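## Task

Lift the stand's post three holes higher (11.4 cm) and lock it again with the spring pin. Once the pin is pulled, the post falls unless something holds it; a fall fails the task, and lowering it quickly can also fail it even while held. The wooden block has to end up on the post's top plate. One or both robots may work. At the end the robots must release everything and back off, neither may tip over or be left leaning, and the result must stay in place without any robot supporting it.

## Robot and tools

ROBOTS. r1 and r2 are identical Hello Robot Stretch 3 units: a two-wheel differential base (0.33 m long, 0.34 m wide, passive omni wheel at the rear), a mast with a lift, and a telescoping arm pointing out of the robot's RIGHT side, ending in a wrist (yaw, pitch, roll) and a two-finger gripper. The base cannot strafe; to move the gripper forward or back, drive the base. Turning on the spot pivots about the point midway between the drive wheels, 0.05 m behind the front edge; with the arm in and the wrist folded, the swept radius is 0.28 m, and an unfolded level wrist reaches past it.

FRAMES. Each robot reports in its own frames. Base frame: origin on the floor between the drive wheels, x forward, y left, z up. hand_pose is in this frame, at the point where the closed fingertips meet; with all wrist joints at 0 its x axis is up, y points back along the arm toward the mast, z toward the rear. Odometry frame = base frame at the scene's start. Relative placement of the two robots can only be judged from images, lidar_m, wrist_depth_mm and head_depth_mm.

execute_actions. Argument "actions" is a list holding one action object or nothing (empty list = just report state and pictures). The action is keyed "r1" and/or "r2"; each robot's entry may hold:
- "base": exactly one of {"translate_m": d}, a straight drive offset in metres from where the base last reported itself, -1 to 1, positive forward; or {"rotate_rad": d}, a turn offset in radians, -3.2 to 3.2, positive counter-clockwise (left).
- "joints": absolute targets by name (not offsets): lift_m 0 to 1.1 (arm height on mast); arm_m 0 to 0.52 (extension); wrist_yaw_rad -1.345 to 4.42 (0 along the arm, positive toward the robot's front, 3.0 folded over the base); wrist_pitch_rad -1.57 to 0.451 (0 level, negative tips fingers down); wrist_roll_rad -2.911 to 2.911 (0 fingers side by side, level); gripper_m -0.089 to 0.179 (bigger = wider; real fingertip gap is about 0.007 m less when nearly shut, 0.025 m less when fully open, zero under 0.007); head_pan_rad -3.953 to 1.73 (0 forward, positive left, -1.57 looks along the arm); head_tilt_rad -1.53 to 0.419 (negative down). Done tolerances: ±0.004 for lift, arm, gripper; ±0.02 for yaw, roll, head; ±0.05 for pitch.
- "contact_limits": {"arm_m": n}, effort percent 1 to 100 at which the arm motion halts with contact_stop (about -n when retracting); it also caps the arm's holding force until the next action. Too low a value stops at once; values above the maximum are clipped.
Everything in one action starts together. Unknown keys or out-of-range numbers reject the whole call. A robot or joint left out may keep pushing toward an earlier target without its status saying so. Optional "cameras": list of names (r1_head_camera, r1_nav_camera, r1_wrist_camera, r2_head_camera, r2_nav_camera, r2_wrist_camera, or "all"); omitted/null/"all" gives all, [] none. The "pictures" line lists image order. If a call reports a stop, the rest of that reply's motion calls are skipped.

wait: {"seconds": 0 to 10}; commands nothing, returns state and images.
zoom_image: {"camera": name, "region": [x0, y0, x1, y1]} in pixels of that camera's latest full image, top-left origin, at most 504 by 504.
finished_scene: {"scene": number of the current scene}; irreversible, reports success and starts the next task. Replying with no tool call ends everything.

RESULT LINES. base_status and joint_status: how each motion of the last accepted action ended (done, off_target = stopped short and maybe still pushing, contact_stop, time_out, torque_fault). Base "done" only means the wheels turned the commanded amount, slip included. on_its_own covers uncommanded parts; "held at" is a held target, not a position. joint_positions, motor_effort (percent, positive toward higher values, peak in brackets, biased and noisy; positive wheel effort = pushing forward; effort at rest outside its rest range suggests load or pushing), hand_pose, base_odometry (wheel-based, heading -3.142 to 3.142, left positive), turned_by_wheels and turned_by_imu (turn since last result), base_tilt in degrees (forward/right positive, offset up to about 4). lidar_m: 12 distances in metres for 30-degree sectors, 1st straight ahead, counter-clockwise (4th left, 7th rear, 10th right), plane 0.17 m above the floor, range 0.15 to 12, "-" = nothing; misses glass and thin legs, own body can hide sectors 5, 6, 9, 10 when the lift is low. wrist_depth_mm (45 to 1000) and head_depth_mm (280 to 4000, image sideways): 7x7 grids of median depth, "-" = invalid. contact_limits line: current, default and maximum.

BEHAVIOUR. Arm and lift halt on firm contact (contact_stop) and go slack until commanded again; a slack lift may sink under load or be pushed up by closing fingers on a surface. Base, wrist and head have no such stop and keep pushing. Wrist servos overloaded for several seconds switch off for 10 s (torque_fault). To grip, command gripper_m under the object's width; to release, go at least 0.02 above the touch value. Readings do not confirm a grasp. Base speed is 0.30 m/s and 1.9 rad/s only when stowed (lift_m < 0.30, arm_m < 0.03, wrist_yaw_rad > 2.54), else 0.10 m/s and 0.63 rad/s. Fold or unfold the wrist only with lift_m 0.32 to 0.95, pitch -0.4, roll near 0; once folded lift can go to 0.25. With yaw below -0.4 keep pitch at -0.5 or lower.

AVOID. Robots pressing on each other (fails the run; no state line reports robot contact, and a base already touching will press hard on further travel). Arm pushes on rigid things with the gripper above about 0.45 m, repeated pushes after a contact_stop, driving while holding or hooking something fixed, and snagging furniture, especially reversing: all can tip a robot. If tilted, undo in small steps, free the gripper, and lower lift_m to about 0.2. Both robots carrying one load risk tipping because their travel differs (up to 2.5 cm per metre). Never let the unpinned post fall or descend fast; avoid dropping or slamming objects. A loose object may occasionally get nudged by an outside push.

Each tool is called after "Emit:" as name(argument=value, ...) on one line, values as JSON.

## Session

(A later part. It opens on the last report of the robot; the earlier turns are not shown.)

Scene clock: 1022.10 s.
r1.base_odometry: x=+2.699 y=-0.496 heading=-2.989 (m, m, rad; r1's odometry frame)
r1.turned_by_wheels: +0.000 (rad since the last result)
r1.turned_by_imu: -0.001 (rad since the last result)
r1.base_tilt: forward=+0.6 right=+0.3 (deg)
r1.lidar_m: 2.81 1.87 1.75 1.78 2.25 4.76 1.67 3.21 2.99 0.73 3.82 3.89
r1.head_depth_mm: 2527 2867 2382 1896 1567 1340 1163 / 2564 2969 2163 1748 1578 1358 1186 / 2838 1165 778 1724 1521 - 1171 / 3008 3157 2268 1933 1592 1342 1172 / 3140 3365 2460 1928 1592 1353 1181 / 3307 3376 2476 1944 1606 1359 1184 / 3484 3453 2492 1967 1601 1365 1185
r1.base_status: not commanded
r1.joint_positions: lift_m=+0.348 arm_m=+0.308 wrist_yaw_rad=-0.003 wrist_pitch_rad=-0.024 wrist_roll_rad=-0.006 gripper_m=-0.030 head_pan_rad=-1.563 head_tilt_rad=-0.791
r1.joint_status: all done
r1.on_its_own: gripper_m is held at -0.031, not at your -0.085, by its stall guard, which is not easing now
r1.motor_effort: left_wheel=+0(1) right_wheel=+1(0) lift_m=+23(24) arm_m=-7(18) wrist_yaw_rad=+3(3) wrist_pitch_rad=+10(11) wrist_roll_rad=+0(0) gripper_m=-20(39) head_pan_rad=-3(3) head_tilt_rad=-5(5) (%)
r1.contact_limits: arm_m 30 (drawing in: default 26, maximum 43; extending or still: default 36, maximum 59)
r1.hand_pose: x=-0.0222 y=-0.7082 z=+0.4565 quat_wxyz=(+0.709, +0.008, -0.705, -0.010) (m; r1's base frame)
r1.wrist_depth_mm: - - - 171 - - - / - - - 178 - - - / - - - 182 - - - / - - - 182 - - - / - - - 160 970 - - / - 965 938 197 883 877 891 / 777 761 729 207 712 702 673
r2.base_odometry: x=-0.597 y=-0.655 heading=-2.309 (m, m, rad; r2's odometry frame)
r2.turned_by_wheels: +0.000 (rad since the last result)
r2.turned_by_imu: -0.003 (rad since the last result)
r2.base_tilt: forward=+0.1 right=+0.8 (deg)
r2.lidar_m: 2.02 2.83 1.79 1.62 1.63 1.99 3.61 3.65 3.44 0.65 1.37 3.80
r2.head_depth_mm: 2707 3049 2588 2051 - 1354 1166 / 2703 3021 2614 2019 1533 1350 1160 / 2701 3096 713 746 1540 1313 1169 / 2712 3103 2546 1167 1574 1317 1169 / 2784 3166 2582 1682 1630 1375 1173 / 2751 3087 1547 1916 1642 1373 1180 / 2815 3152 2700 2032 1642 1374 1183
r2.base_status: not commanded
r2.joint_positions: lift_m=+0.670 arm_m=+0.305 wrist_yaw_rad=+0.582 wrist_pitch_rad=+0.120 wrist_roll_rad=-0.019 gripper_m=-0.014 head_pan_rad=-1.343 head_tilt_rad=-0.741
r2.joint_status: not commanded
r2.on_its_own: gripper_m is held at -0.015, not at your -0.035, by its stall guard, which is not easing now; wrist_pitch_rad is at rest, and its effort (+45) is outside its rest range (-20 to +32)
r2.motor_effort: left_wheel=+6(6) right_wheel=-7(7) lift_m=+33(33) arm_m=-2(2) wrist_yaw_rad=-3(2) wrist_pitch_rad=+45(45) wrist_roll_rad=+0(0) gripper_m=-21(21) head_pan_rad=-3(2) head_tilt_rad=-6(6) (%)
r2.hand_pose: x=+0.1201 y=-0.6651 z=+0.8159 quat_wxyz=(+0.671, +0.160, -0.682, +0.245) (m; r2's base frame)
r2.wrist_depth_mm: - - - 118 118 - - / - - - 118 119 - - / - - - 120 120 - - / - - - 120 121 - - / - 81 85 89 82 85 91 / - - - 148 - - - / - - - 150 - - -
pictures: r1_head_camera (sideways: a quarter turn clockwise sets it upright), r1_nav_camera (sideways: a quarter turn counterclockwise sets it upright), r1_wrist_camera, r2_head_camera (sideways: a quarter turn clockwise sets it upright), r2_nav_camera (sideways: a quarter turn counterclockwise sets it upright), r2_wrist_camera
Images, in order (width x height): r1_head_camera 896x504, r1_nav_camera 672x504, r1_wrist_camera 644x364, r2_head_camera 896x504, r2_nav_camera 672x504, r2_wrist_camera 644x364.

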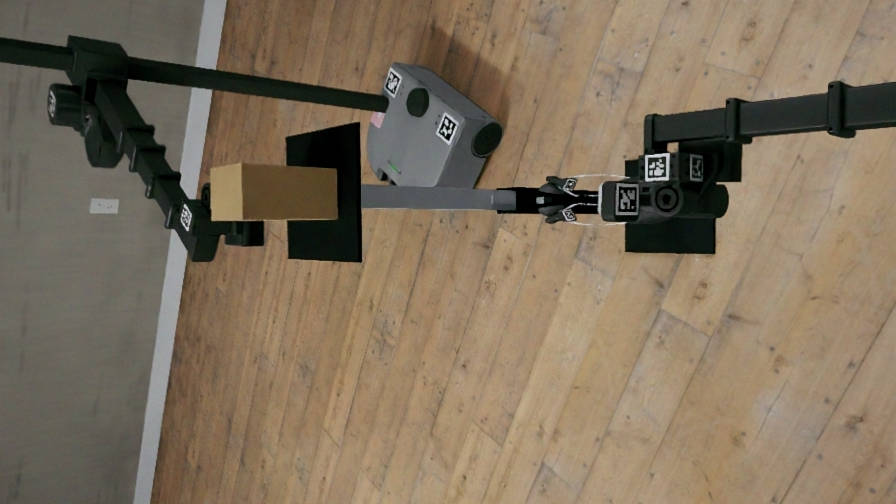

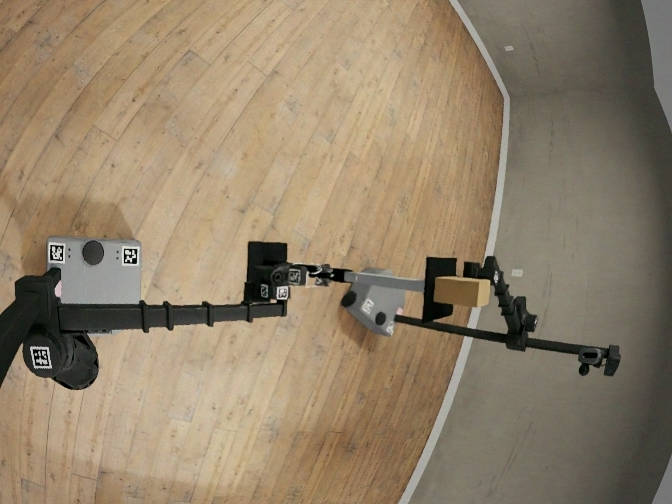

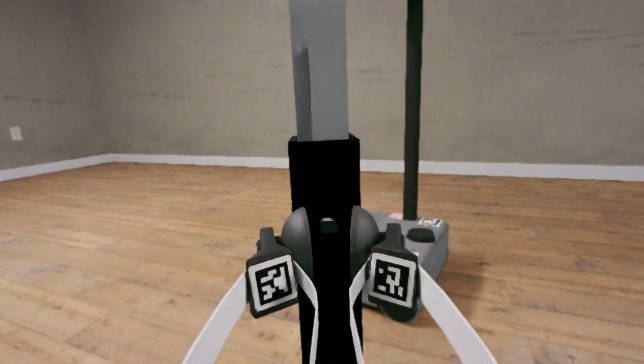

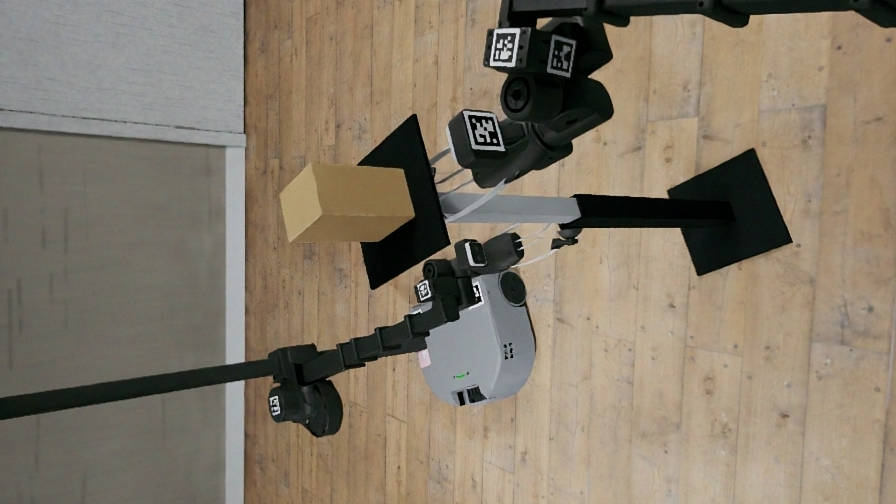

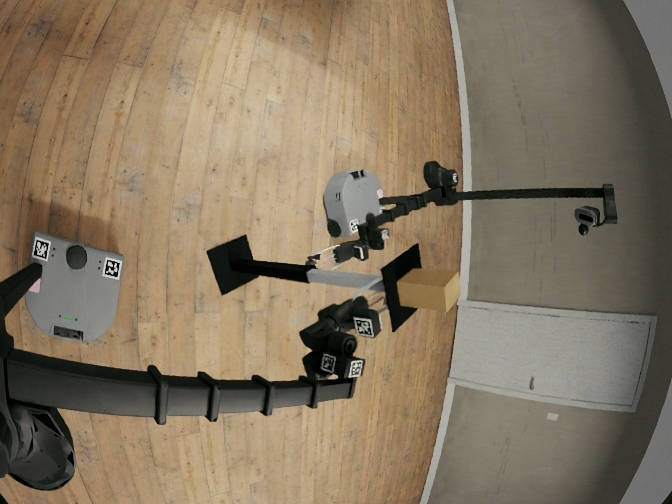

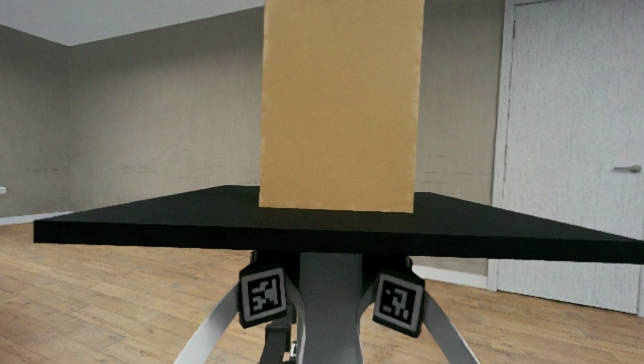

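Emit:
execute_actions(actions=[{"r1": {"joints": {"gripper_m": 0.04, "arm_m": 0.3135}}}], cameras=[])

Emit:
execute_actions(actions=[{"r1": {"joints": {"gripper_m": -0.089}}}], cameras=[])

Emit:
execute_actions(actions=[{"r1": {"joints": {"arm_m": 0.297}, "contact_limits": {"arm_m": 40}}}], cameras=["r1_wrist_camera"])

Emit:
execute_actions(actions=[{"r2": {"joints": {"lift_m": 0.684}}}], cameras=["r1_wrist_camera", "r2_head_camera"])

Scene clock: 1047.27 s.
r1.base_odometry: x=+2.699 y=-0.496 heading=-2.989 (m, m, rad; r1's odometry frame)
r1.turned_by_wheels: +0.000 (rad since the last result)
r1.turned_by_imu: +0.000 (rad since the last result)
r1.base_tilt: forward=+0.6 right=+0.2 (deg)
r1.lidar_m: 2.81 1.87 1.76 1.78 2.26 4.79 1.67 3.22 2.97 0.73 3.83 3.89
r1.head_depth_mm: 2509 2862 2389 1886 1567 1337 1164 / 2567 2979 2159 1748 1572 1356 1188 / 2839 1166 779 1718 1510 1286 1172 / 3023 3153 2274 1914 1583 1348 1175 / 3142 3376 2456 1928 1594 1359 1179 / 3295 3424 2470 1941 1605 1363 1182 / 3458 3430 2494 1954 1618 1367 1189
r1.base_status: not commanded
r1.joint_positions: lift_m=+0.348 arm_m=+0.313 wrist_yaw_rad=-0.003 wrist_pitch_rad=-0.025 wrist_roll_rad=-0.006 gripper_m=+0.040 head_pan_rad=-1.563 head_tilt_rad=-0.791
r1.joint_status: all done
r1.motor_effort: left_wheel=+2(1) right_wheel=-1(1) lift_m=+23(23) arm_m=+4(10) wrist_yaw_rad=+3(5) wrist_pitch_rad=+11(11) wrist_roll_rad=+0(0) gripper_m=+0(77) head_pan_rad=-3(3) head_tilt_rad=-5(6) (%)
r1.hand_pose: x=-0.0222 y=-0.7137 z=+0.4561 quat_wxyz=(+0.709, +0.008, -0.705, -0.010) (m; r1's base frame)
r1.wrist_depth_mm: - - - 165 - - - / - - - 171 - - - / - - - 176 - - - / - - - 175 - - - / - - - 179 971 - - / - - - 190 - 883 867 / 749 753 729 200 727 695 676
r2.base_odometry: x=-0.597 y=-0.655 heading=-2.309 (m, m, rad; r2's odometry frame)
r2.turned_by_wheels: +0.000 (rad since the last result)
r2.turned_by_imu: -0.001 (rad since the last result)
r2.base_tilt: forward=+0.1 right=+0.8 (deg)
r2.lidar_m: 2.03 2.83 1.79 1.62 1.63 1.99 3.62 3.66 3.44 0.65 1.37 3.81
r2.head_depth_mm: 2683 3038 2610 2057 - 1355 1165 / 2638 3046 2615 2001 1527 1362 1165 / 2744 3069 715 750 1546 1314 1170 / 2743 3106 2546 1146 1545 1329 1174 / 2779 3146 2587 1681 1626 1371 1178 / 2748 3138 1543 1908 1641 1367 1178 / 2801 3159 2707 2073 1645 1381 1182
r2.base_status: not commanded
r2.joint_positions: lift_m=+0.670 arm_m=+0.305 wrist_yaw_rad=+0.582 wrist_pitch_rad=+0.120 wrist_roll_rad=-0.019 gripper_m=-0.014 head_pan_rad=-1.343 head_tilt_rad=-0.741
r2.joint_status: not commanded
r2.on_its_own: gripper_m is held at -0.015, not at your -0.035, by its stall guard, which is not easing now; wrist_pitch_rad is at rest, and its effort (+45) is outside its rest range (-20 to +32)
r2.motor_effort: left_wheel=+6(6) right_wheel=-7(7) lift_m=+33(33) arm_m=-2(2) wrist_yaw_rad=-3(3) wrist_pitch_rad=+45(45) wrist_roll_rad=+0(0) gripper_m=-21(21) head_pan_rad=-2(3) head_tilt_rad=-6(6) (%)
r2.hand_pose: x=+0.1201 y=-0.6651 z=+0.8159 quat_wxyz=(+0.671, +0.160, -0.682, +0.245) (m; r2's base frame)
r2.wrist_depth_mm: - - - 118 118 - - / - - - 118 119 - - / - - - 120 120 - - / - - - 121 121 - - / - 81 85 89 82 85 91 / - - - 148 - - - / - - - 150 - - -
pictures: none
No camera images: the call's "cameras" was empty. Leave "cameras" out to get every camera's image.

Scene clock: 1049.03 s.
r1.base_odometry: x=+2.699 y=-0.496 heading=-2.989 (m, m, rad; r1's odometry frame)
r1.turned_by_wheels: +0.000 (rad since the last result)
r1.turned_by_imu: +0.000 (rad since the last result)
r1.base_tilt: forward=+0.6 right=+0.2 (deg)
r1.lidar_m: 2.81 1.87 1.75 1.78 2.26 4.80 1.67 3.21 2.98 0.73 3.83 3.88
r1.head_depth_mm: 2502 2876 2405 1895 1568 1337 1165 / 2576 2951 2158 1747 1576 1351 1189 / 2846 1164 780 1720 1526 1284 1167 / 3000 3159 2260 1923 1586 1343 1174 / 3117 3349 2437 1941 1595 1355 1179 / 3270 3396 2484 1948 1605 1361 1182 / 3521 3412 2484 1956 1603 1367 1187
r1.base_status: not commanded
r1.joint_positions: lift_m=+0.348 arm_m=+0.313 wrist_yaw_rad=+0.003 wrist_pitch_rad=-0.025 wrist_roll_rad=-0.006 gripper_m=-0.087 head_pan_rad=-1.563 head_tilt_rad=-0.791
r1.joint_status: all done
r1.motor_effort: left_wheel=+1(1) right_wheel=+1(1) lift_m=+23(24) arm_m=+4(4) wrist_yaw_rad=-4(4) wrist_pitch_rad=+11(11) wrist_roll_rad=+0(0) gripper_m=-42(100) head_pan_rad=-3(3) head_tilt_rad=-5(5) (%)
r1.hand_pose: x=-0.0207 y=-0.7137 z=+0.4560 quat_wxyz=(+0.710, +0.010, -0.705, -0.008) (m; r1's base frame)
r1.wrist_depth_mm: - - - 165 - - - / - - - 171 - - - / - - - 176 - - - / - - - 175 - - - / - - - 156 986 - - / - 953 - 192 885 889 848 / 780 744 728 199 705 688 699
r2.base_odometry: x=-0.597 y=-0.655 heading=-2.309 (m, m, rad; r2's odometry frame)
r2.turned_by_wheels: +0.000 (rad since the last result)
r2.turned_by_imu: +0.000 (rad since the last result)
r2.base_tilt: forward=+0.0 right=+0.8 (deg)
r2.lidar_m: 2.02 2.83 1.80 1.62 1.63 1.99 3.61 3.65 3.45 0.65 1.37 3.83
r2.head_depth_mm: 2695 3018 2635 2055 - 1349 1164 / 2696 3032 2636 1996 1529 1348 1165 / 2746 3107 713 747 1539 1315 1167 / 2756 3156 2566 1144 1536 1322 1173 / 2791 3124 2561 1683 1638 1362 1181 / 2767 3128 1542 1928 1631 1363 1184 / 2835 3183 2709 2039 1645 1365 1175
r2.base_status: not commanded
r2.joint_positions: lift_m=+0.670 arm_m=+0.305 wrist_yaw_rad=+0.582 wrist_pitch_rad=+0.120 wrist_roll_rad=-0.019 gripper_m=-0.014 head_pan_rad=-1.343 head_tilt_rad=-0.741
r2.joint_status: not commanded
r2.on_its_own: gripper_m is held at -0.015, not at your -0.035, by its stall guard, which is not easing now; wrist_pitch_rad is at rest, and its effort (+45) is outside its rest range (-20 to +32)
r2.motor_effort: left_wheel=+6(6) right_wheel=-7(7) lift_m=+33(33) arm_m=-2(2) wrist_yaw_rad=-2(2) wrist_pitch_rad=+45(46) wrist_roll_rad=+0(0) gripper_m=-22(22) head_pan_rad=-3(2) head_tilt_rad=-6(6) (%)
r2.hand_pose: x=+0.1201 y=-0.6651 z=+0.8159 quat_wxyz=(+0.671, +0.160, -0.682, +0.245) (m; r2's base frame)
r2.wrist_depth_mm: - - - 118 118 - - / - - - 119 119 - - / - - - 120 120 - - / - - - 120 121 - - / - 81 85 90 81 85 91 / - - - 148 - - - / - - - 150 - - -
pictures: none
No camera images: the call's "cameras" was empty. Leave "cameras" out to get every camera's image.

Scene clock: 1050.03 s.
r1.base_odometry: x=+2.699 y=-0.496 heading=-2.989 (m, m, rad; r1's odometry frame)
r1.turned_by_wheels: +0.000 (rad since the last result)
r1.turned_by_imu: +0.000 (rad since the last result)
r1.base_tilt: forward=+0.7 right=+0.2 (deg)
r1.lidar_m: 2.80 1.86 1.76 1.78 2.26 4.79 1.67 3.22 2.98 0.73 3.82 3.89
r1.head_depth_mm: 2532 2878 2386 1889 1566 1332 1158 / 2584 2965 2161 1738 1578 1370 1186 / 2824 1159 779 1728 1540 - 1172 / 2997 3165 2262 1920 1591 1341 1178 / 3151 3359 2472 1943 1600 1350 1177 / 3298 3458 2469 1936 1603 1362 1183 / 3482 3448 2483 1960 1615 1366 1188
r1.base_status: not commanded
r1.joint_positions: lift_m=+0.348 arm_m=+0.297 wrist_yaw_rad=-0.004 wrist_pitch_rad=-0.022 wrist_roll_rad=-0.006 gripper_m=-0.083 head_pan_rad=-1.563 head_tilt_rad=-0.791
r1.joint_status: all done
r1.motor_effort: left_wheel=+0(2) right_wheel=+0(2) lift_m=+23(24) arm_m=-3(18) wrist_yaw_rad=+5(7) wrist_pitch_rad=+9(11) wrist_roll_rad=+0(0) gripper_m=-38(42) head_pan_rad=-4(4) head_tilt_rad=-5(5) (%)
r1.contact_limits: arm_m 40 (drawing in: default 26, maximum 43; extending or still: default 36, maximum 59)
r1.hand_pose: x=-0.0224 y=-0.6979 z=+0.4570 quat_wxyz=(+0.709, +0.007, -0.705, -0.009) (m; r1's base frame)
r1.wrist_depth_mm: - - - 182 - - - / - - - 188 - - - / - - - 195 - - - / - - - 193 - - - / - - - 164 951 - - / - - - 208 884 893 869 / 785 770 741 436 714 708 681
r2.base_odometry: x=-0.597 y=-0.655 heading=-2.309 (m, m, rad; r2's odometry frame)
r2.turned_by_wheels: +0.000 (rad since the last result)
r2.turned_by_imu: +0.000 (rad since the last result)
r2.base_tilt: forward=+0.0 right=+0.8 (deg)
r2.lidar_m: 2.02 2.83 1.79 1.62 1.63 2.00 3.61 3.64 3.44 0.65 1.37 3.82
r2.head_depth_mm: 2682 3048 2610 2066 - 1346 1164 / 2684 3030 2632 1982 1539 1354 1165 / 2731 3099 713 749 1539 1316 1169 / 2783 3163 2527 1162 1581 1321 1177 / 2815 3127 2558 1681 1626 1372 1164 / 2754 3078 1546 1919 1628 1373 1176 / 2831 3171 2682 2070 1640 1376 1182
r2.base_status: not commanded
r2.joint_positions: lift_m=+0.670 arm_m=+0.305 wrist_yaw_rad=+0.582 wrist_pitch_rad=+0.120 wrist_roll_rad=-0.019 gripper_m=-0.014 head_pan_rad=-1.343 head_tilt_rad=-0.741
r2.joint_status: not commanded
r2.on_its_own: gripper_m is held at -0.015, not at your -0.035, by its stall guard, which is not easing now; wrist_pitch_rad is at rest, and its effort (+45) is outside its rest range (-20 to +32)
r2.motor_effort: left_wheel=+6(6) right_wheel=-7(7) lift_m=+33(33) arm_m=-2(1) wrist_yaw_rad=-3(3) wrist_pitch_rad=+45(46) wrist_roll_rad=+0(0) gripper_m=-20(21) head_pan_rad=-2(3) head_tilt_rad=-6(7) (%)
r2.hand_pose: x=+0.1201 y=-0.6651 z=+0.8159 quat_wxyz=(+0.671, +0.160, -0.682, +0.245) (m; r2's base frame)
r2.wrist_depth_mm: - - - 118 118 - - / - - - 119 119 - - / - - - 120 120 - - / - - - 121 121 - - / - 81 84 90 81 85 90 / - - - 147 - - - / - - - 150 - - -
pictures: r1_wrist_camera
Images, in order (width x height): r1_wrist_camera 644x364.

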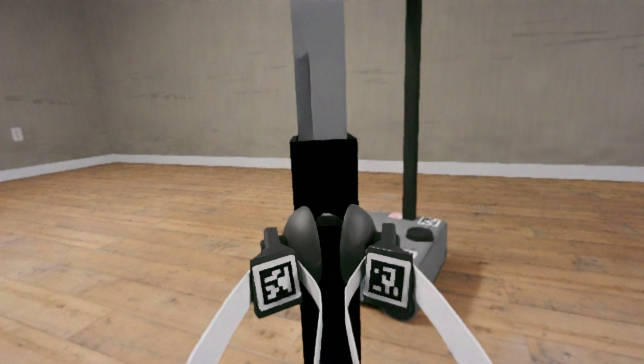

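Scene clock: 1050.83 s.
r1.base_odometry: x=+2.699 y=-0.496 heading=-2.989 (m, m, rad; r1's odometry frame)
r1.turned_by_wheels: +0.000 (rad since the last result)
r1.turned_by_imu: +0.000 (rad since the last result)
r1.base_tilt: forward=+0.6 right=+0.2 (deg)
r1.lidar_m: 2.81 1.87 1.76 1.77 2.26 4.75 1.67 3.20 2.97 0.73 3.82 3.90
r1.head_depth_mm: 2526 2872 2406 1890 1564 1338 1164 / 1330 2977 2162 1750 1572 1365 1189 / 2817 1137 780 1723 1541 - 1171 / 2997 3174 2269 1919 1591 1342 1169 / 3137 3345 2470 1942 1601 1354 1177 / 3303 3417 2466 1941 1607 1361 1180 / 3492 3423 2483 1959 1610 1363 1188
r1.base_status: not commanded
r1.joint_positions: lift_m=+0.348 arm_m=+0.297 wrist_yaw_rad=-0.004 wrist_pitch_rad=-0.022 wrist_roll_rad=-0.006 gripper_m=-0.079 head_pan_rad=-1.563 head_tilt_rad=-0.791
r1.joint_status: not commanded
r1.on_its_own: gripper_m is held at -0.078, not at your -0.089, by its stall guard, which is still easing
r1.motor_effort: left_wheel=+1(1) right_wheel=+0(0) lift_m=+24(24) arm_m=-3(2) wrist_yaw_rad=+4(4) wrist_pitch_rad=+9(9) wrist_roll_rad=+0(0) gripper_m=-7(38) head_pan_rad=-3(3) head_tilt_rad=-5(6) (%)
r1.hand_pose: x=-0.0224 y=-0.6979 z=+0.4570 quat_wxyz=(+0.709, +0.007, -0.705, -0.009) (m; r1's base frame)
r1.wrist_depth_mm: - - - 181 - - - / - - - 188 - - - / - - - 193 - - - / - - - 193 - - - / - - - 163 944 - - / - - - 209 879 904 879 / 777 762 740 439 708 715 695
r2.base_odometry: x=-0.597 y=-0.655 heading=-2.309 (m, m, rad; r2's odometry frame)
r2.turned_by_wheels: +0.000 (rad since the last result)
r2.turned_by_imu: +0.000 (rad since the last result)
r2.base_tilt: forward=+0.0 right=+0.8 (deg)
r2.lidar_m: 2.02 2.83 1.79 1.62 1.63 1.99 3.63 3.64 3.44 0.65 1.37 3.82
r2.head_depth_mm: 2656 2996 2604 2074 - 1359 1161 / 2680 3079 2619 2023 1526 1355 1168 / 2758 3087 711 747 1534 1315 1166 / 2748 3105 2536 1154 1582 1324 1169 / 2795 3132 2555 1681 1635 1364 1181 / 2737 3112 1544 1903 1641 1381 1178 / 2795 3200 2700 2060 1642 1377 1180
r2.base_status: not commanded
r2.joint_positions: lift_m=+0.683 arm_m=+0.305 wrist_yaw_rad=+0.583 wrist_pitch_rad=+0.079 wrist_roll_rad=-0.019 gripper_m=-0.014 head_pan_rad=-1.343 head_tilt_rad=-0.741
r2.joint_status: all done
r2.on_its_own: gripper_m is held at -0.015, not at your -0.035, by its stall guard, which is not easing now; wrist_pitch_rad is at rest, and its effort (+59) is outside its rest range (-20 to +32)
r2.motor_effort: left_wheel=+5(6) right_wheel=-6(7) lift_m=+36(36) arm_m=-2(2) wrist_yaw_rad=-3(4) wrist_pitch_rad=+59(60) wrist_roll_rad=+0(0) gripper_m=-21(21) head_pan_rad=-3(3) head_tilt_rad=-6(6) (%)
r2.hand_pose: x=+0.1202 y=-0.6651 z=+0.8181 quat_wxyz=(+0.676, +0.174, -0.678, +0.231) (m; r2's base frame)
r2.wrist_depth_mm: - - - 114 114 - - / - - - 116 116 - - / - - - 117 118 - - / - - 233 119 120 - - / - 85 88 91 95 100 - / - - - 149 - - - / - - - 152 - - -
pictures: r1_wrist_camera, r2_head_camera (sideways: a quarter turn clockwise sets it upright)
Images, in order (width x height): r1_wrist_camera 644x364, r2_head_camera 896x504.

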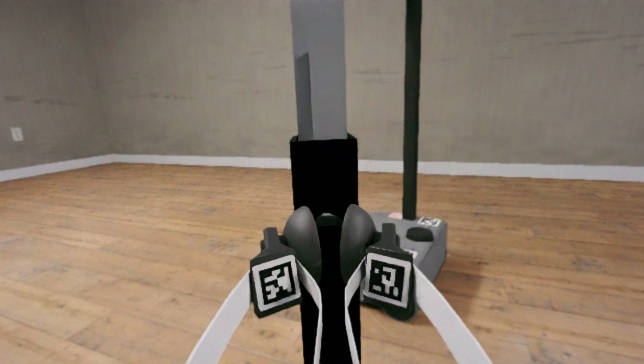

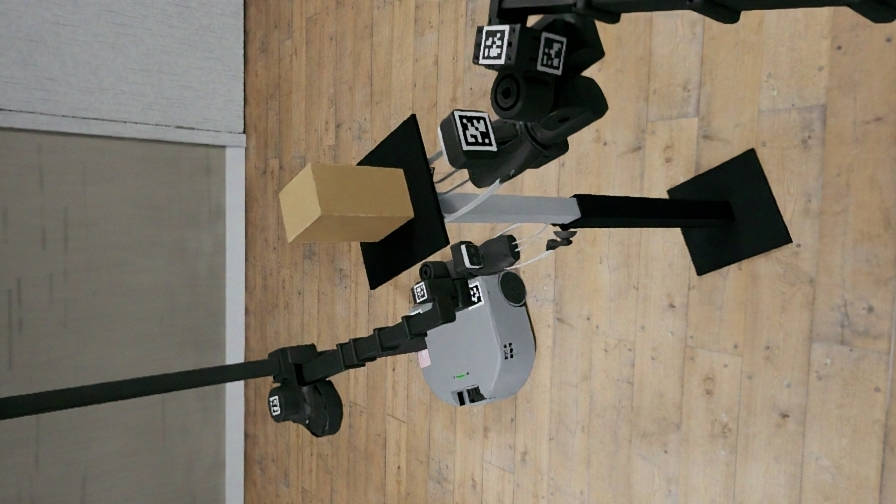

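The knob slipped; unload r2's wrist right away.

Emit:
execute_actions(actions=[{"r2": {"joints": {"lift_m": 0.670}}, "r1": {"joints": {"gripper_m": 0.04}}}], cameras=["r1_wrist_camera", "r2_head_camera"])

Scene clock: 1056.47 s.
r1.base_odometry: x=+2.699 y=-0.496 heading=-2.989 (m, m, rad; r1's odometry frame)
r1.turned_by_wheels: +0.000 (rad since the last result)
r1.turned_by_imu: +0.000 (rad since the last result)
r1.base_tilt: forward=+0.6 right=+0.3 (deg)
r1.lidar_m: 2.80 1.86 1.76 1.78 2.26 4.80 1.67 3.21 2.99 0.73 3.85 3.89
r1.head_depth_mm: 2517 2868 2391 1895 1564 1336 1162 / 2561 2977 2153 1752 1573 1369 1186 / 2833 1141 780 1730 1507 - 1172 / 3026 3181 2259 1927 1585 1341 1178 / 3168 3364 2451 1942 1598 1355 1179 / 3302 3394 2468 1940 1602 1362 1185 / 3504 3457 2472 1953 1612 1372 1186
r1.base_status: not commanded
r1.joint_positions: lift_m=+0.348 arm_m=+0.297 wrist_yaw_rad=-0.003 wrist_pitch_rad=-0.022 wrist_roll_rad=-0.006 gripper_m=+0.040 head_pan_rad=-1.563 head_tilt_rad=-0.791
r1.joint_status: all done
r1.motor_effort: left_wheel=+0(2) right_wheel=+0(1) lift_m=+23(24) arm_m=-3(3) wrist_yaw_rad=+3(4) wrist_pitch_rad=+9(10) wrist_roll_rad=+0(0) gripper_m=+0(79) head_pan_rad=-3(3) head_tilt_rad=-6(6) (%)
r1.hand_pose: x=-0.0222 y=-0.6979 z=+0.4570 quat_wxyz=(+0.709, +0.007, -0.705, -0.009) (m; r1's base frame)
r1.wrist_depth_mm: - - - 182 - - - / - - - 188 - - - / - - - 193 - - - / - - - 193 - - - / - - - 195 - - - / - - - 210 - 938 873 / 768 757 732 217 709 706 696
r2.base_odometry: x=-0.597 y=-0.655 heading=-2.309 (m, m, rad; r2's odometry frame)
r2.turned_by_wheels: +0.000 (rad since the last result)
r2.turned_by_imu: -0.002 (rad since the last result)
r2.base_tilt: forward=+0.0 right=+0.8 (deg)
r2.lidar_m: 2.03 2.83 1.79 1.62 1.64 1.99 3.61 3.64 3.45 0.65 1.37 3.82
r2.head_depth_mm: 2678 3081 2611 2065 - 1344 1164 / 2699 3026 2630 1996 1526 1345 1173 / 2725 3051 711 745 1537 1321 1170 / 2745 3120 2558 1156 1539 1323 1169 / 2773 3115 2568 1686 1630 1360 1176 / 2713 3074 1553 1913 1633 1357 1179 / 2816 3206 2672 2046 1644 1373 1187
r2.base_status: not commanded
r2.joint_positions: lift_m=+0.670 arm_m=+0.305 wrist_yaw_rad=+0.583 wrist_pitch_rad=+0.123 wrist_roll_rad=-0.019 gripper_m=-0.014 head_pan_rad=-1.343 head_tilt_rad=-0.741
r2.joint_status: all done
r2.on_its_own: gripper_m is held at -0.015, not at your -0.035, by its stall guard, which is not easing now; wrist_pitch_rad is at rest, and its effort (+44) is outside its rest range (-20 to +32)
r2.motor_effort: left_wheel=+5(5) right_wheel=-6(6) lift_m=+23(32) arm_m=-2(2) wrist_yaw_rad=-3(3) wrist_pitch_rad=+44(60) wrist_roll_rad=+0(0) gripper_m=-21(22) head_pan_rad=-3(3) head_tilt_rad=-7(6) (%)
r2.hand_pose: x=+0.1201 y=-0.6650 z=+0.8161 quat_wxyz=(+0.670, +0.159, -0.682, +0.246) (m; r2's base frame)
r2.wrist_depth_mm: - - - 118 119 - - / - - - 119 120 - - / - - - 121 121 - - / - - - 121 122 - - / - 81 84 88 82 84 89 / - - - 149 - - - / - - - 150 - - -
pictures: r1_wrist_camera, r2_head_camera (sideways: a quarter turn clockwise sets it upright)
Images, in order (width x height): r1_wrist_camera 644x364, r2_head_camera 896x504.

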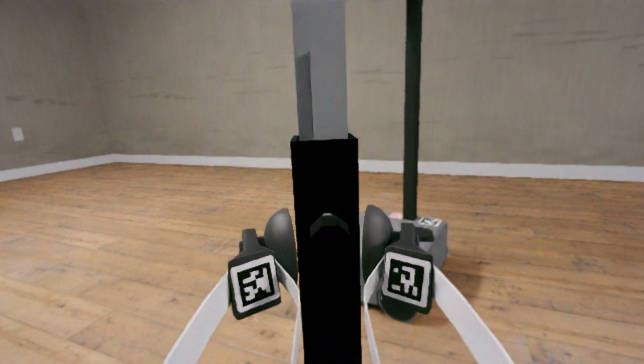

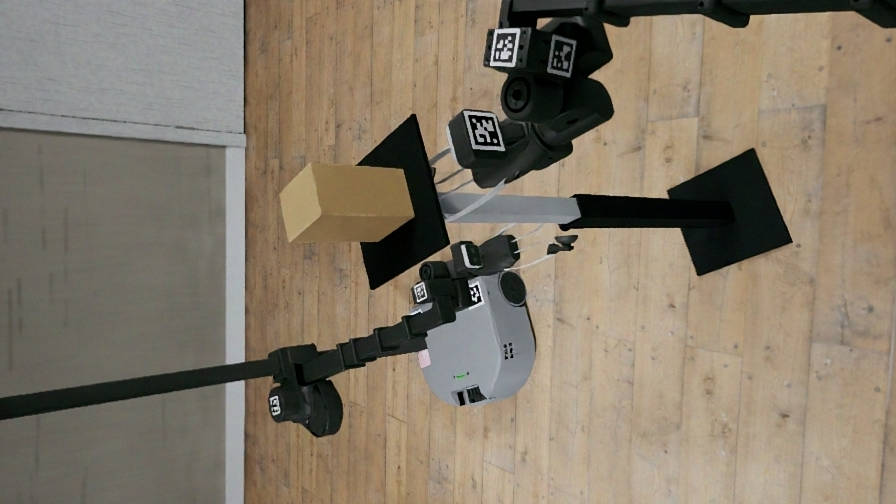

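Emit:
zoom_image(camera="r1_wrist_camera", region=[220, 170, 440, 330])

Emit:
zoom_image(camera="r2_head_camera", region=[480, 180, 640, 290])

Region (220, 170, 440, 330) of r1_wrist_camera's 644x364 image, scaled by 2.291; it fills the top 367 rows of this view, and the rest is white.

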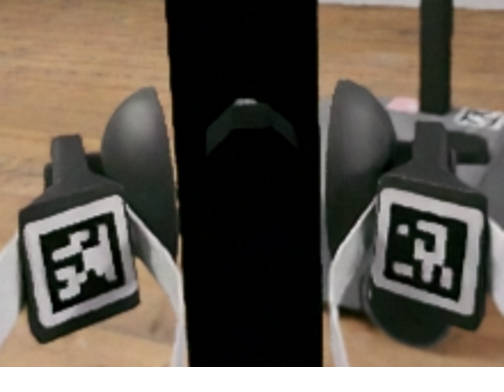

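Region (480, 180, 640, 290) of r2_head_camera's 896x504 image, scaled by 3.150, with more detail than that image has; it fills the top 346 rows of this view, and the rest is white.

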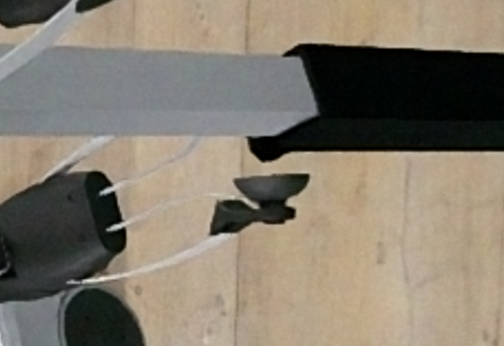

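Emit:
execute_actions(actions=[{"r1": {"joints": {"arm_m": 0.25, "gripper_m": 0.055}}}], cameras=[])

Emit:
execute_actions(actions=[{"r1": {"base": {"translate_m": -0.29}, "joints": {"wrist_yaw_rad": 1.1, "arm_m": 0.33, "head_pan_rad": -1.25}}}], cameras=[])

Emit:
execute_actions(actions=[{"r1": {"joints": {"arm_m": 0.43}}}], cameras=["r1_wrist_camera", "r1_head_camera", "r2_head_camera"])

Scene clock: 1177.90 s.
r1.base_odometry: x=+2.699 y=-0.496 heading=-2.989 (m, m, rad; r1's odometry frame)
r1.turned_by_wheels: +0.000 (rad since the last result)
r1.turned_by_imu: +0.000 (rad since the last result)
r1.base_tilt: forward=+0.7 right=+0.2 (deg)
r1.lidar_m: 2.81 1.87 1.75 1.78 2.26 4.77 1.67 3.21 2.98 0.73 3.86 3.90
r1.head_depth_mm: 2530 2865 2398 1890 1567 1334 1163 / 2550 2991 2159 1749 1575 1367 1179 / 2860 1145 781 1722 1476 - 1172 / 3007 3149 2269 1925 1592 1336 1178 / 3142 3347 2462 1936 1601 1359 1177 / 3280 3439 2460 1947 1604 1361 1181 / 3545 3489 2498 1957 1606 1369 1186
r1.base_status: not commanded
r1.joint_positions: lift_m=+0.348 arm_m=+0.250 wrist_yaw_rad=-0.002 wrist_pitch_rad=-0.022 wrist_roll_rad=-0.006 gripper_m=+0.055 head_pan_rad=-1.563 head_tilt_rad=-0.791
r1.joint_status: all done
r1.motor_effort: left_wheel=+1(1) right_wheel=+0(1) lift_m=+24(24) arm_m=-3(2) wrist_yaw_rad=+2(3) wrist_pitch_rad=+9(9) wrist_roll_rad=+0(0) gripper_m=+0(57) head_pan_rad=-3(3) head_tilt_rad=-5(4) (%)
r1.hand_pose: x=-0.0221 y=-0.6509 z=+0.4570 quat_wxyz=(+0.710, +0.007, -0.705, -0.009) (m; r1's base frame)
r1.wrist_depth_mm: - - - - - - - / - - - - - - - / - - - 240 - - - / - - - 244 - - - / - - - 253 - - - / - - - 260 806 897 889 / 763 759 732 272 717 708 701
r2.base_odometry: x=-0.597 y=-0.655 heading=-2.309 (m, m, rad; r2's odometry frame)
r2.turned_by_wheels: +0.000 (rad since the last result)
r2.turned_by_imu: -0.001 (rad since the last result)
r2.base_tilt: forward=+0.1 right=+0.8 (deg)
r2.lidar_m: 2.03 2.83 1.79 1.62 1.63 1.99 3.63 3.64 3.45 0.65 1.36 3.82
r2.head_depth_mm: 2678 3005 2606 2072 - 1354 1159 / 2703 2997 2621 2005 1526 1356 1169 / 2730 3132 714 748 1534 1320 1166 / 2734 3084 2552 1210 1574 1313 1170 / 2778 3147 2557 1655 1628 1365 1181 / 2763 3091 1538 1919 1633 1370 1176 / 2791 3182 2704 2061 1644 1378 1187
r2.base_status: not commanded
r2.joint_positions: lift_m=+0.670 arm_m=+0.305 wrist_yaw_rad=+0.583 wrist_pitch_rad=+0.123 wrist_roll_rad=-0.019 gripper_m=-0.014 head_pan_rad=-1.343 head_tilt_rad=-0.741
r2.joint_status: not commanded
r2.on_its_own: gripper_m is held at -0.015, not at your -0.035, by its stall guard, which is not easing now; wrist_pitch_rad is at rest, and its effort (+45) is outside its rest range (-20 to +32)
r2.motor_effort: left_wheel=+5(5) right_wheel=-6(6) lift_m=+22(23) arm_m=-2(2) wrist_yaw_rad=-3(3) wrist_pitch_rad=+45(44) wrist_roll_rad=+0(0) gripper_m=-21(21) head_pan_rad=-3(3) head_tilt_rad=-6(6) (%)
r2.hand_pose: x=+0.1201 y=-0.6650 z=+0.8161 quat_wxyz=(+0.670, +0.159, -0.682, +0.246) (m; r2's base frame)
r2.wrist_depth_mm: - - - 118 119 - - / - - - 119 119 - - / - - - 120 120 - - / - - - 121 122 - - / - 81 83 88 82 84 89 / - - - 148 - - - / - - - 150 - - -
pictures: none
No camera images: the call's "cameras" was empty. Leave "cameras" out to get every camera's image.

Scene clock: 1181.93 s.
r1.base_odometry: x=+2.985 y=-0.452 heading=-2.989 (m, m, rad; r1's odometry frame)
r1.turned_by_wheels: +0.000 (rad since the last result)
r1.turned_by_imu: -0.001 (rad since the last result)
r1.base_tilt: forward=+0.7 right=+0.3 (deg)
r1.lidar_m: 2.99 2.01 1.87 1.90 2.41 2.59 1.38 3.08 2.87 1.34 0.77 4.16
r1.head_depth_mm: 2647 2962 2305 1740 1570 1306 1177 / 3013 2986 2413 1717 1568 1288 1167 / 3284 1117 2162 1871 1594 1319 1169 / 3563 3341 828 1817 1509 1353 1174 / 3931 3390 2386 1928 1597 1353 1175 / - 3447 2476 1951 1607 1362 1183 / - 3452 2493 1959 1605 1370 1184
r1.base_status: done
r1.joint_positions: lift_m=+0.348 arm_m=+0.330 wrist_yaw_rad=+1.097 wrist_pitch_rad=-0.022 wrist_roll_rad=-0.006 gripper_m=+0.055 head_pan_rad=-1.257 head_tilt_rad=-0.791
r1.joint_status: all done
r1.motor_effort: left_wheel=+2(0) right_wheel=-1(5) lift_m=+24(23) arm_m=+4(5) wrist_yaw_rad=+3(2) wrist_pitch_rad=+9(9) wrist_roll_rad=+0(0) gripper_m=+0(0) head_pan_rad=+4(31) head_tilt_rad=-5(5) (%)
r1.hand_pose: x=+0.2061 y=-0.5914 z=+0.4570 quat_wxyz=(+0.610, +0.374, -0.597, +0.363) (m; r1's base frame)
r1.wrist_depth_mm: - - - - - - - / - - - - - - - / - - - - - - - / - - - - 279 - - / - - - - 282 - - / - - - 918 837 882 882 / 771 754 747 720 321 704 706
r2.base_odometry: x=-0.597 y=-0.655 heading=-2.309 (m, m, rad; r2's odometry frame)
r2.turned_by_wheels: +0.000 (rad since the last result)
r2.turned_by_imu: -0.001 (rad since the last result)
r2.base_tilt: forward=+0.0 right=+0.8 (deg)
r2.lidar_m: 2.03 2.83 1.79 1.62 1.63 1.99 3.62 3.63 3.47 0.65 1.34 3.83
r2.head_depth_mm: 2687 3034 2637 2055 - 1347 1166 / 2686 3075 2640 2005 1531 1353 1170 / 2731 3120 715 747 1536 1315 1164 / 2760 3117 2557 1876 1543 1328 1172 / 2736 3144 2698 2025 1637 1367 1177 / 2791 3184 2692 2019 1548 1368 1186 / 2829 3179 2448 1626 1575 1380 1181
r2.base_status: not commanded
r2.joint_positions: lift_m=+0.670 arm_m=+0.305 wrist_yaw_rad=+0.583 wrist_pitch_rad=+0.123 wrist_roll_rad=-0.019 gripper_m=-0.014 head_pan_rad=-1.343 head_tilt_rad=-0.741
r2.joint_status: not commanded
r2.on_its_own: gripper_m is held at -0.015, not at your -0.035, by its stall guard, which is not easing now; wrist_pitch_rad is at rest, and its effort (+44) is outside its rest range (-20 to +32)
r2.motor_effort: left_wheel=+5(5) right_wheel=-6(6) lift_m=+22(23) arm_m=-2(2) wrist_yaw_rad=-3(3) wrist_pitch_rad=+44(44) wrist_roll_rad=+0(0) gripper_m=-21(21) head_pan_rad=-2(3) head_tilt_rad=-6(6) (%)
r2.hand_pose: x=+0.1201 y=-0.6650 z=+0.8161 quat_wxyz=(+0.670, +0.159, -0.682, +0.246) (m; r2's base frame)
r2.wrist_depth_mm: - - - 118 118 - - / - - - 119 119 - - / - - - 120 121 - - / - - - 121 121 - - / - 81 83 89 82 84 89 / - - - 149 - - - / - - - 149 - - -
pictures: none
No camera images: the call's "cameras" was empty. Leave "cameras" out to get every camera's image.

Scene clock: 1183.90 s.
r1.base_odometry: x=+2.985 y=-0.452 heading=-2.989 (m, m, rad; r1's odometry frame)
r1.turned_by_wheels: +0.000 (rad since the last result)
r1.turned_by_imu: +0.000 (rad since the last result)
r1.base_tilt: forward=+0.6 right=+0.3 (deg)
r1.lidar_m: 2.99 2.01 1.87 1.90 2.41 2.60 1.38 3.07 2.87 1.33 0.77 4.14
r1.head_depth_mm: 2673 2972 2305 1735 1613 1336 1178 / 3034 2985 2404 1709 1659 1339 1167 / 3273 1113 2168 1856 1579 1347 1171 / 3620 3318 827 1811 1507 1351 1174 / 3977 3378 2372 1934 1601 1351 1177 / - 3421 2470 1943 1601 1365 1181 / - 3424 2483 1964 1614 1372 1186
r1.base_status: not commanded
r1.joint_positions: lift_m=+0.348 arm_m=+0.430 wrist_yaw_rad=+1.098 wrist_pitch_rad=-0.022 wrist_roll_rad=-0.006 gripper_m=+0.055 head_pan_rad=-1.257 head_tilt_rad=-0.791
r1.joint_status: all done
r1.motor_effort: left_wheel=+2(1) right_wheel=-1(1) lift_m=+24(24) arm_m=+4(4) wrist_yaw_rad=+2(3) wrist_pitch_rad=+9(9) wrist_roll_rad=+0(0) gripper_m=+0(0) head_pan_rad=+3(4) head_tilt_rad=-5(5) (%)
r1.hand_pose: x=+0.2062 y=-0.6912 z=+0.4570 quat_wxyz=(+0.609, +0.374, -0.597, +0.363) (m; r1's base frame)
r1.wrist_depth_mm: - - - - - - - / - - - - - - - / - - - - - - - / - - - 228 - - - / - - - 234 - - - / - - - 854 248 895 878 / 761 747 733 677 683 702 668
r2.base_odometry: x=-0.597 y=-0.655 heading=-2.309 (m, m, rad; r2's odometry frame)
r2.turned_by_wheels: +0.000 (rad since the last result)
r2.turned_by_imu: -0.001 (rad since the last result)
r2.base_tilt: forward=+0.0 right=+0.8 (deg)
r2.lidar_m: 2.02 2.83 1.80 1.62 1.63 1.99 3.62 3.65 3.44 0.65 1.33 3.81
r2.head_depth_mm: 2695 3018 2628 2054 - 1353 1163 / 2666 3036 2632 2008 1537 1349 1165 / 2728 3057 713 747 1532 1318 1176 / 2774 3089 2552 1885 1549 1321 1179 / 2780 3130 2671 2016 1560 1366 1176 / 2807 3175 2710 2039 1517 1367 1183 / 2808 3205 2469 1663 1546 1381 1189
r2.base_status: not commanded
r2.joint_positions: lift_m=+0.670 arm_m=+0.305 wrist_yaw_rad=+0.583 wrist_pitch_rad=+0.123 wrist_roll_rad=-0.019 gripper_m=-0.014 head_pan_rad=-1.343 head_tilt_rad=-0.741
r2.joint_status: not commanded
r2.on_its_own: gripper_m is held at -0.015, not at your -0.035, by its stall guard, which is not easing now; wrist_pitch_rad is at rest, and its effort (+45) is outside its rest range (-20 to +32)
r2.motor_effort: left_wheel=+5(5) right_wheel=-6(6) lift_m=+23(23) arm_m=-2(2) wrist_yaw_rad=-3(3) wrist_pitch_rad=+45(44) wrist_roll_rad=+0(0) gripper_m=-22(21) head_pan_rad=-2(3) head_tilt_rad=-6(6) (%)
r2.hand_pose: x=+0.1201 y=-0.6650 z=+0.8161 quat_wxyz=(+0.670, +0.159, -0.682, +0.246) (m; r2's base frame)
r2.wrist_depth_mm: - - - 119 119 - - / - - - 119 120 - - / - - - 120 121 - - / - - - 121 121 - - / - 81 83 88 82 84 89 / - - - 148 - - - / - - - 149 - - -
pictures: r1_head_camera (sideways: a quarter turn clockwise sets it upright), r1_wrist_camera, r2_head_camera (sideways: a quarter turn clockwise sets it upright)
Images, in order (width x height): r1_head_camera 896x504, r1_wrist_camera 644x364, r2_head_camera 896x504.

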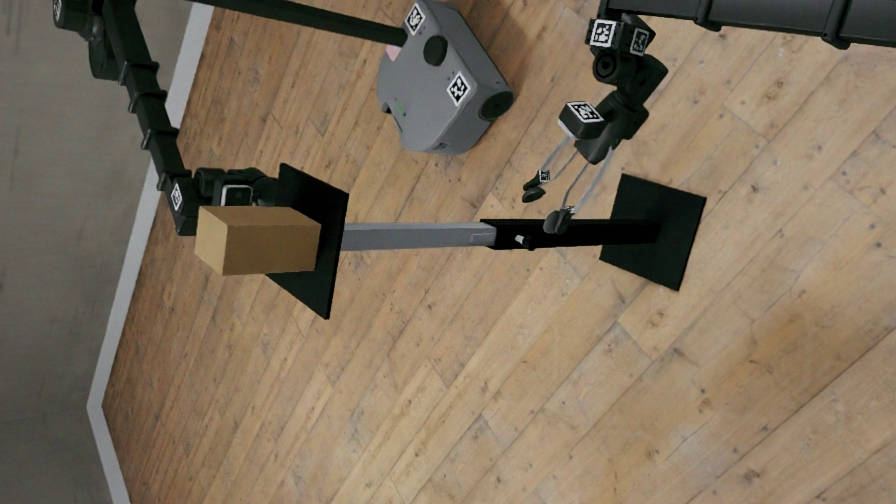

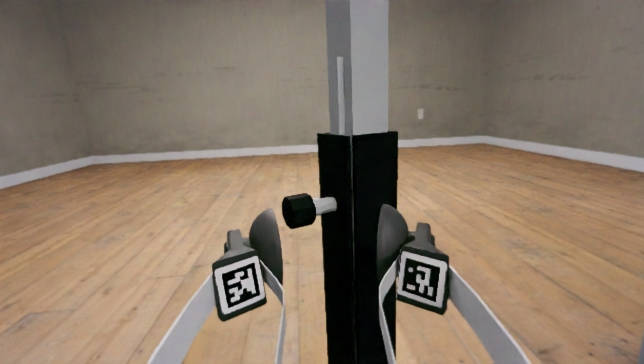

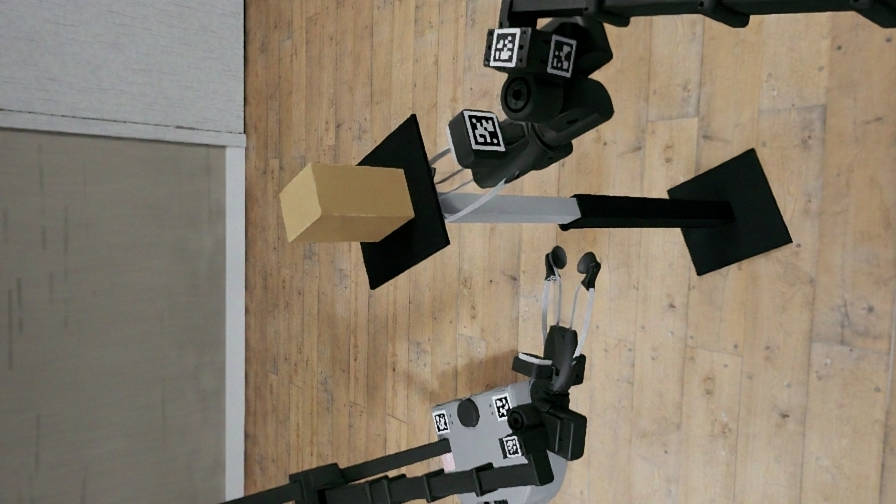

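Emit:
zoom_image(camera="r1_wrist_camera", region=[230, 150, 450, 300])

Emit:
zoom_image(camera="r1_head_camera", region=[450, 140, 650, 290])

Region (230, 150, 450, 300) of r1_wrist_camera's 644x364 image, scaled by 2.291; it fills the top 344 rows of this view, and the rest is white.

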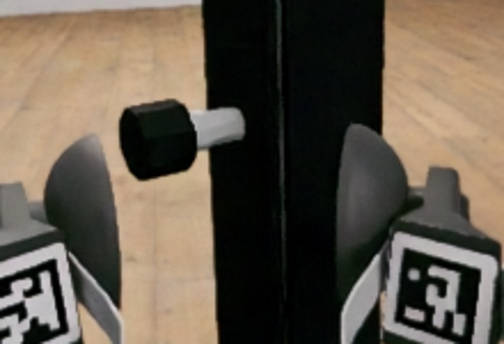

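Region (450, 140, 650, 290) of r1_head_camera's 896x504 image, scaled by 2.520, with more detail than that image has; it fills the top 378 rows of this view, and the rest is white.

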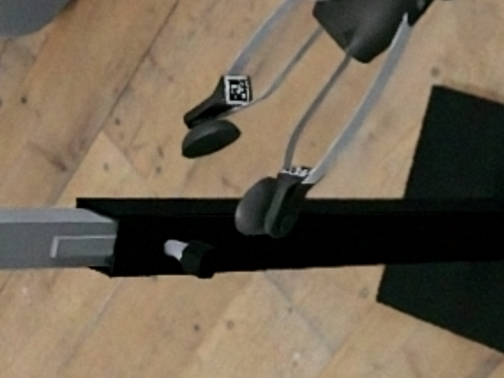

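Emit:
execute_actions(actions=[{"r1": {"joints": {"arm_m": 0.459, "wrist_yaw_rad": 1.25}}}], cameras=["r1_wrist_camera", "r1_head_camera", "r2_head_camera"])

Emit:
zoom_image(camera="r1_wrist_camera", region=[230, 150, 450, 300])

Emit:
zoom_image(camera="r1_head_camera", region=[450, 140, 650, 290])

Scene clock: 1261.13 s.
r1.base_odometry: x=+2.985 y=-0.452 heading=-2.989 (m, m, rad; r1's odometry frame)
r1.turned_by_wheels: +0.000 (rad since the last result)
r1.turned_by_imu: +0.000 (rad since the last result)
r1.base_tilt: forward=+0.7 right=+0.3 (deg)
r1.lidar_m: 2.99 2.01 1.87 1.90 2.40 2.58 1.38 3.09 2.88 1.33 0.77 4.17
r1.head_depth_mm: 2641 2978 2304 1738 1653 1336 1171 / 3034 2987 2401 1716 1660 1345 1167 / 3310 1118 2182 1855 1561 1347 1171 / 3587 3362 828 1812 1520 1353 1179 / 3980 3352 2373 1929 1599 1358 1178 / - 3413 2488 1949 1605 1367 1183 / - 3448 2506 1962 1605 1367 1187
r1.base_status: not commanded
r1.joint_positions: lift_m=+0.348 arm_m=+0.459 wrist_yaw_rad=+1.247 wrist_pitch_rad=-0.022 wrist_roll_rad=-0.006 gripper_m=+0.055 head_pan_rad=-1.257 head_tilt_rad=-0.791
r1.joint_status: all done
r1.motor_effort: left_wheel=+2(2) right_wheel=-1(1) lift_m=+23(23) arm_m=+4(5) wrist_yaw_rad=+3(4) wrist_pitch_rad=+9(10) wrist_roll_rad=+0(0) gripper_m=+0(0) head_pan_rad=+3(3) head_tilt_rad=-5(5) (%)
r1.hand_pose: x=+0.2210 y=-0.6851 z=+0.4570 quat_wxyz=(+0.581, +0.418, -0.567, +0.408) (m; r1's base frame)
r1.wrist_depth_mm: - - - - 191 - - / - - - - 197 - - / - - - - 200 - - / - - - - 205 - - / - - - - - - - / - - - 931 218 904 875 / 761 769 741 713 233 701 692
r2.base_odometry: x=-0.597 y=-0.655 heading=-2.309 (m, m, rad; r2's odometry frame)
r2.turned_by_wheels: +0.000 (rad since the last result)
r2.turned_by_imu: -0.001 (rad since the last result)
r2.base_tilt: forward=+0.0 right=+0.8 (deg)
r2.lidar_m: 2.03 2.84 1.79 1.62 1.63 2.00 3.63 3.65 3.44 0.65 1.33 3.83
r2.head_depth_mm: 2689 3016 2604 2060 - 1350 1163 / 2682 3055 2648 1988 1531 1355 1162 / 2739 3113 716 747 1536 1319 1164 / 2778 3113 2563 1889 1548 1326 1173 / 2788 3140 2697 2028 1573 1366 1174 / 2807 3174 2681 2039 1524 1374 1183 / 2795 3178 2480 1649 1518 1373 1184
r2.base_status: not commanded
r2.joint_positions: lift_m=+0.670 arm_m=+0.305 wrist_yaw_rad=+0.583 wrist_pitch_rad=+0.123 wrist_roll_rad=-0.019 gripper_m=-0.014 head_pan_rad=-1.343 head_tilt_rad=-0.741
r2.joint_status: not commanded
r2.on_its_own: gripper_m is held at -0.015, not at your -0.035, by its stall guard, which is not easing now; wrist_pitch_rad is at rest, and its effort (+44) is outside its rest range (-20 to +32)
r2.motor_effort: left_wheel=+5(5) right_wheel=-6(6) lift_m=+22(22) arm_m=-2(2) wrist_yaw_rad=-3(3) wrist_pitch_rad=+44(44) wrist_roll_rad=+0(0) gripper_m=-21(21) head_pan_rad=-2(3) head_tilt_rad=-7(6) (%)
r2.hand_pose: x=+0.1201 y=-0.6650 z=+0.8161 quat_wxyz=(+0.670, +0.159, -0.682, +0.246) (m; r2's base frame)
r2.wrist_depth_mm: - - - 118 119 - - / - - - 119 119 - - / - - - 120 121 - - / - - - 121 121 - - / - 81 83 88 82 84 90 / - - - 149 - - - / - - - 150 - - -
pictures: r1_head_camera (sideways: a quarter turn clockwise sets it upright), r1_wrist_camera, r2_head_camera (sideways: a quarter turn clockwise sets it upright)
Images, in order (width x height): r1_head_camera 896x504, r1_wrist_camera 644x364, r2_head_camera 896x504.

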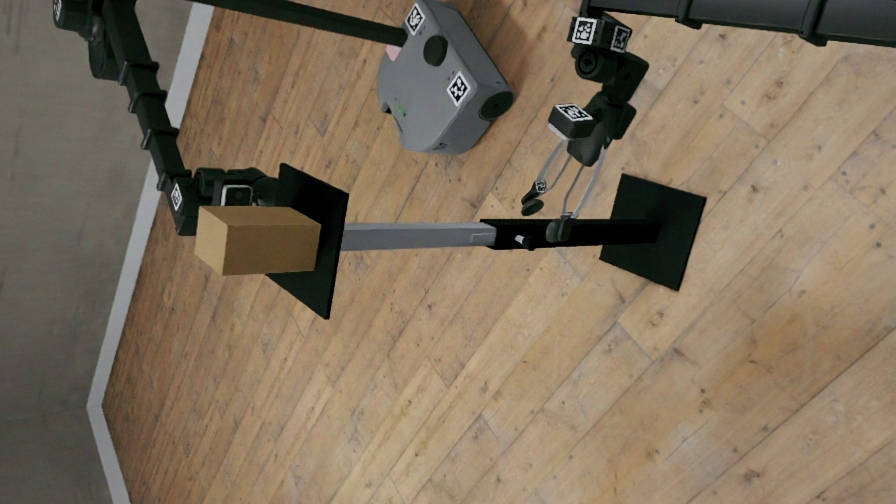

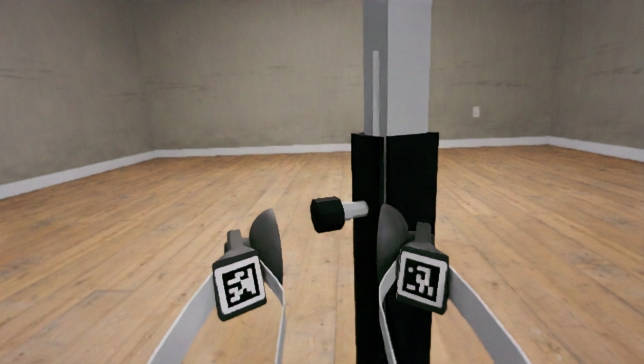

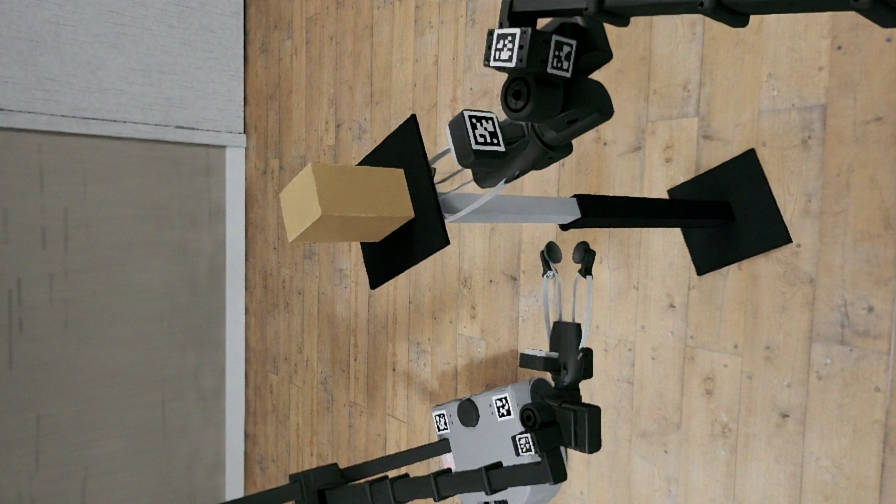

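Region (230, 150, 450, 300) of r1_wrist_camera's 644x364 image, scaled by 2.291; it fills the top 344 rows of this view, and the rest is white.

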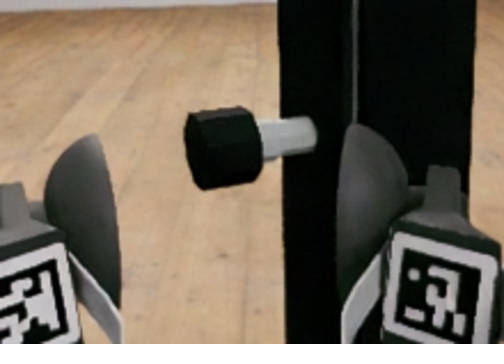

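Region (450, 140, 650, 290) of r1_head_camera's 896x504 image, scaled by 2.520, with more detail than that image has; it fills the top 378 rows of this view, and the rest is white.

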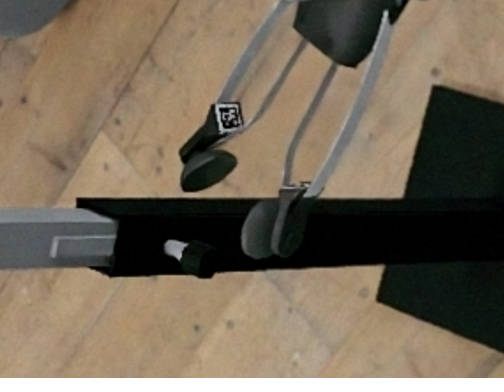

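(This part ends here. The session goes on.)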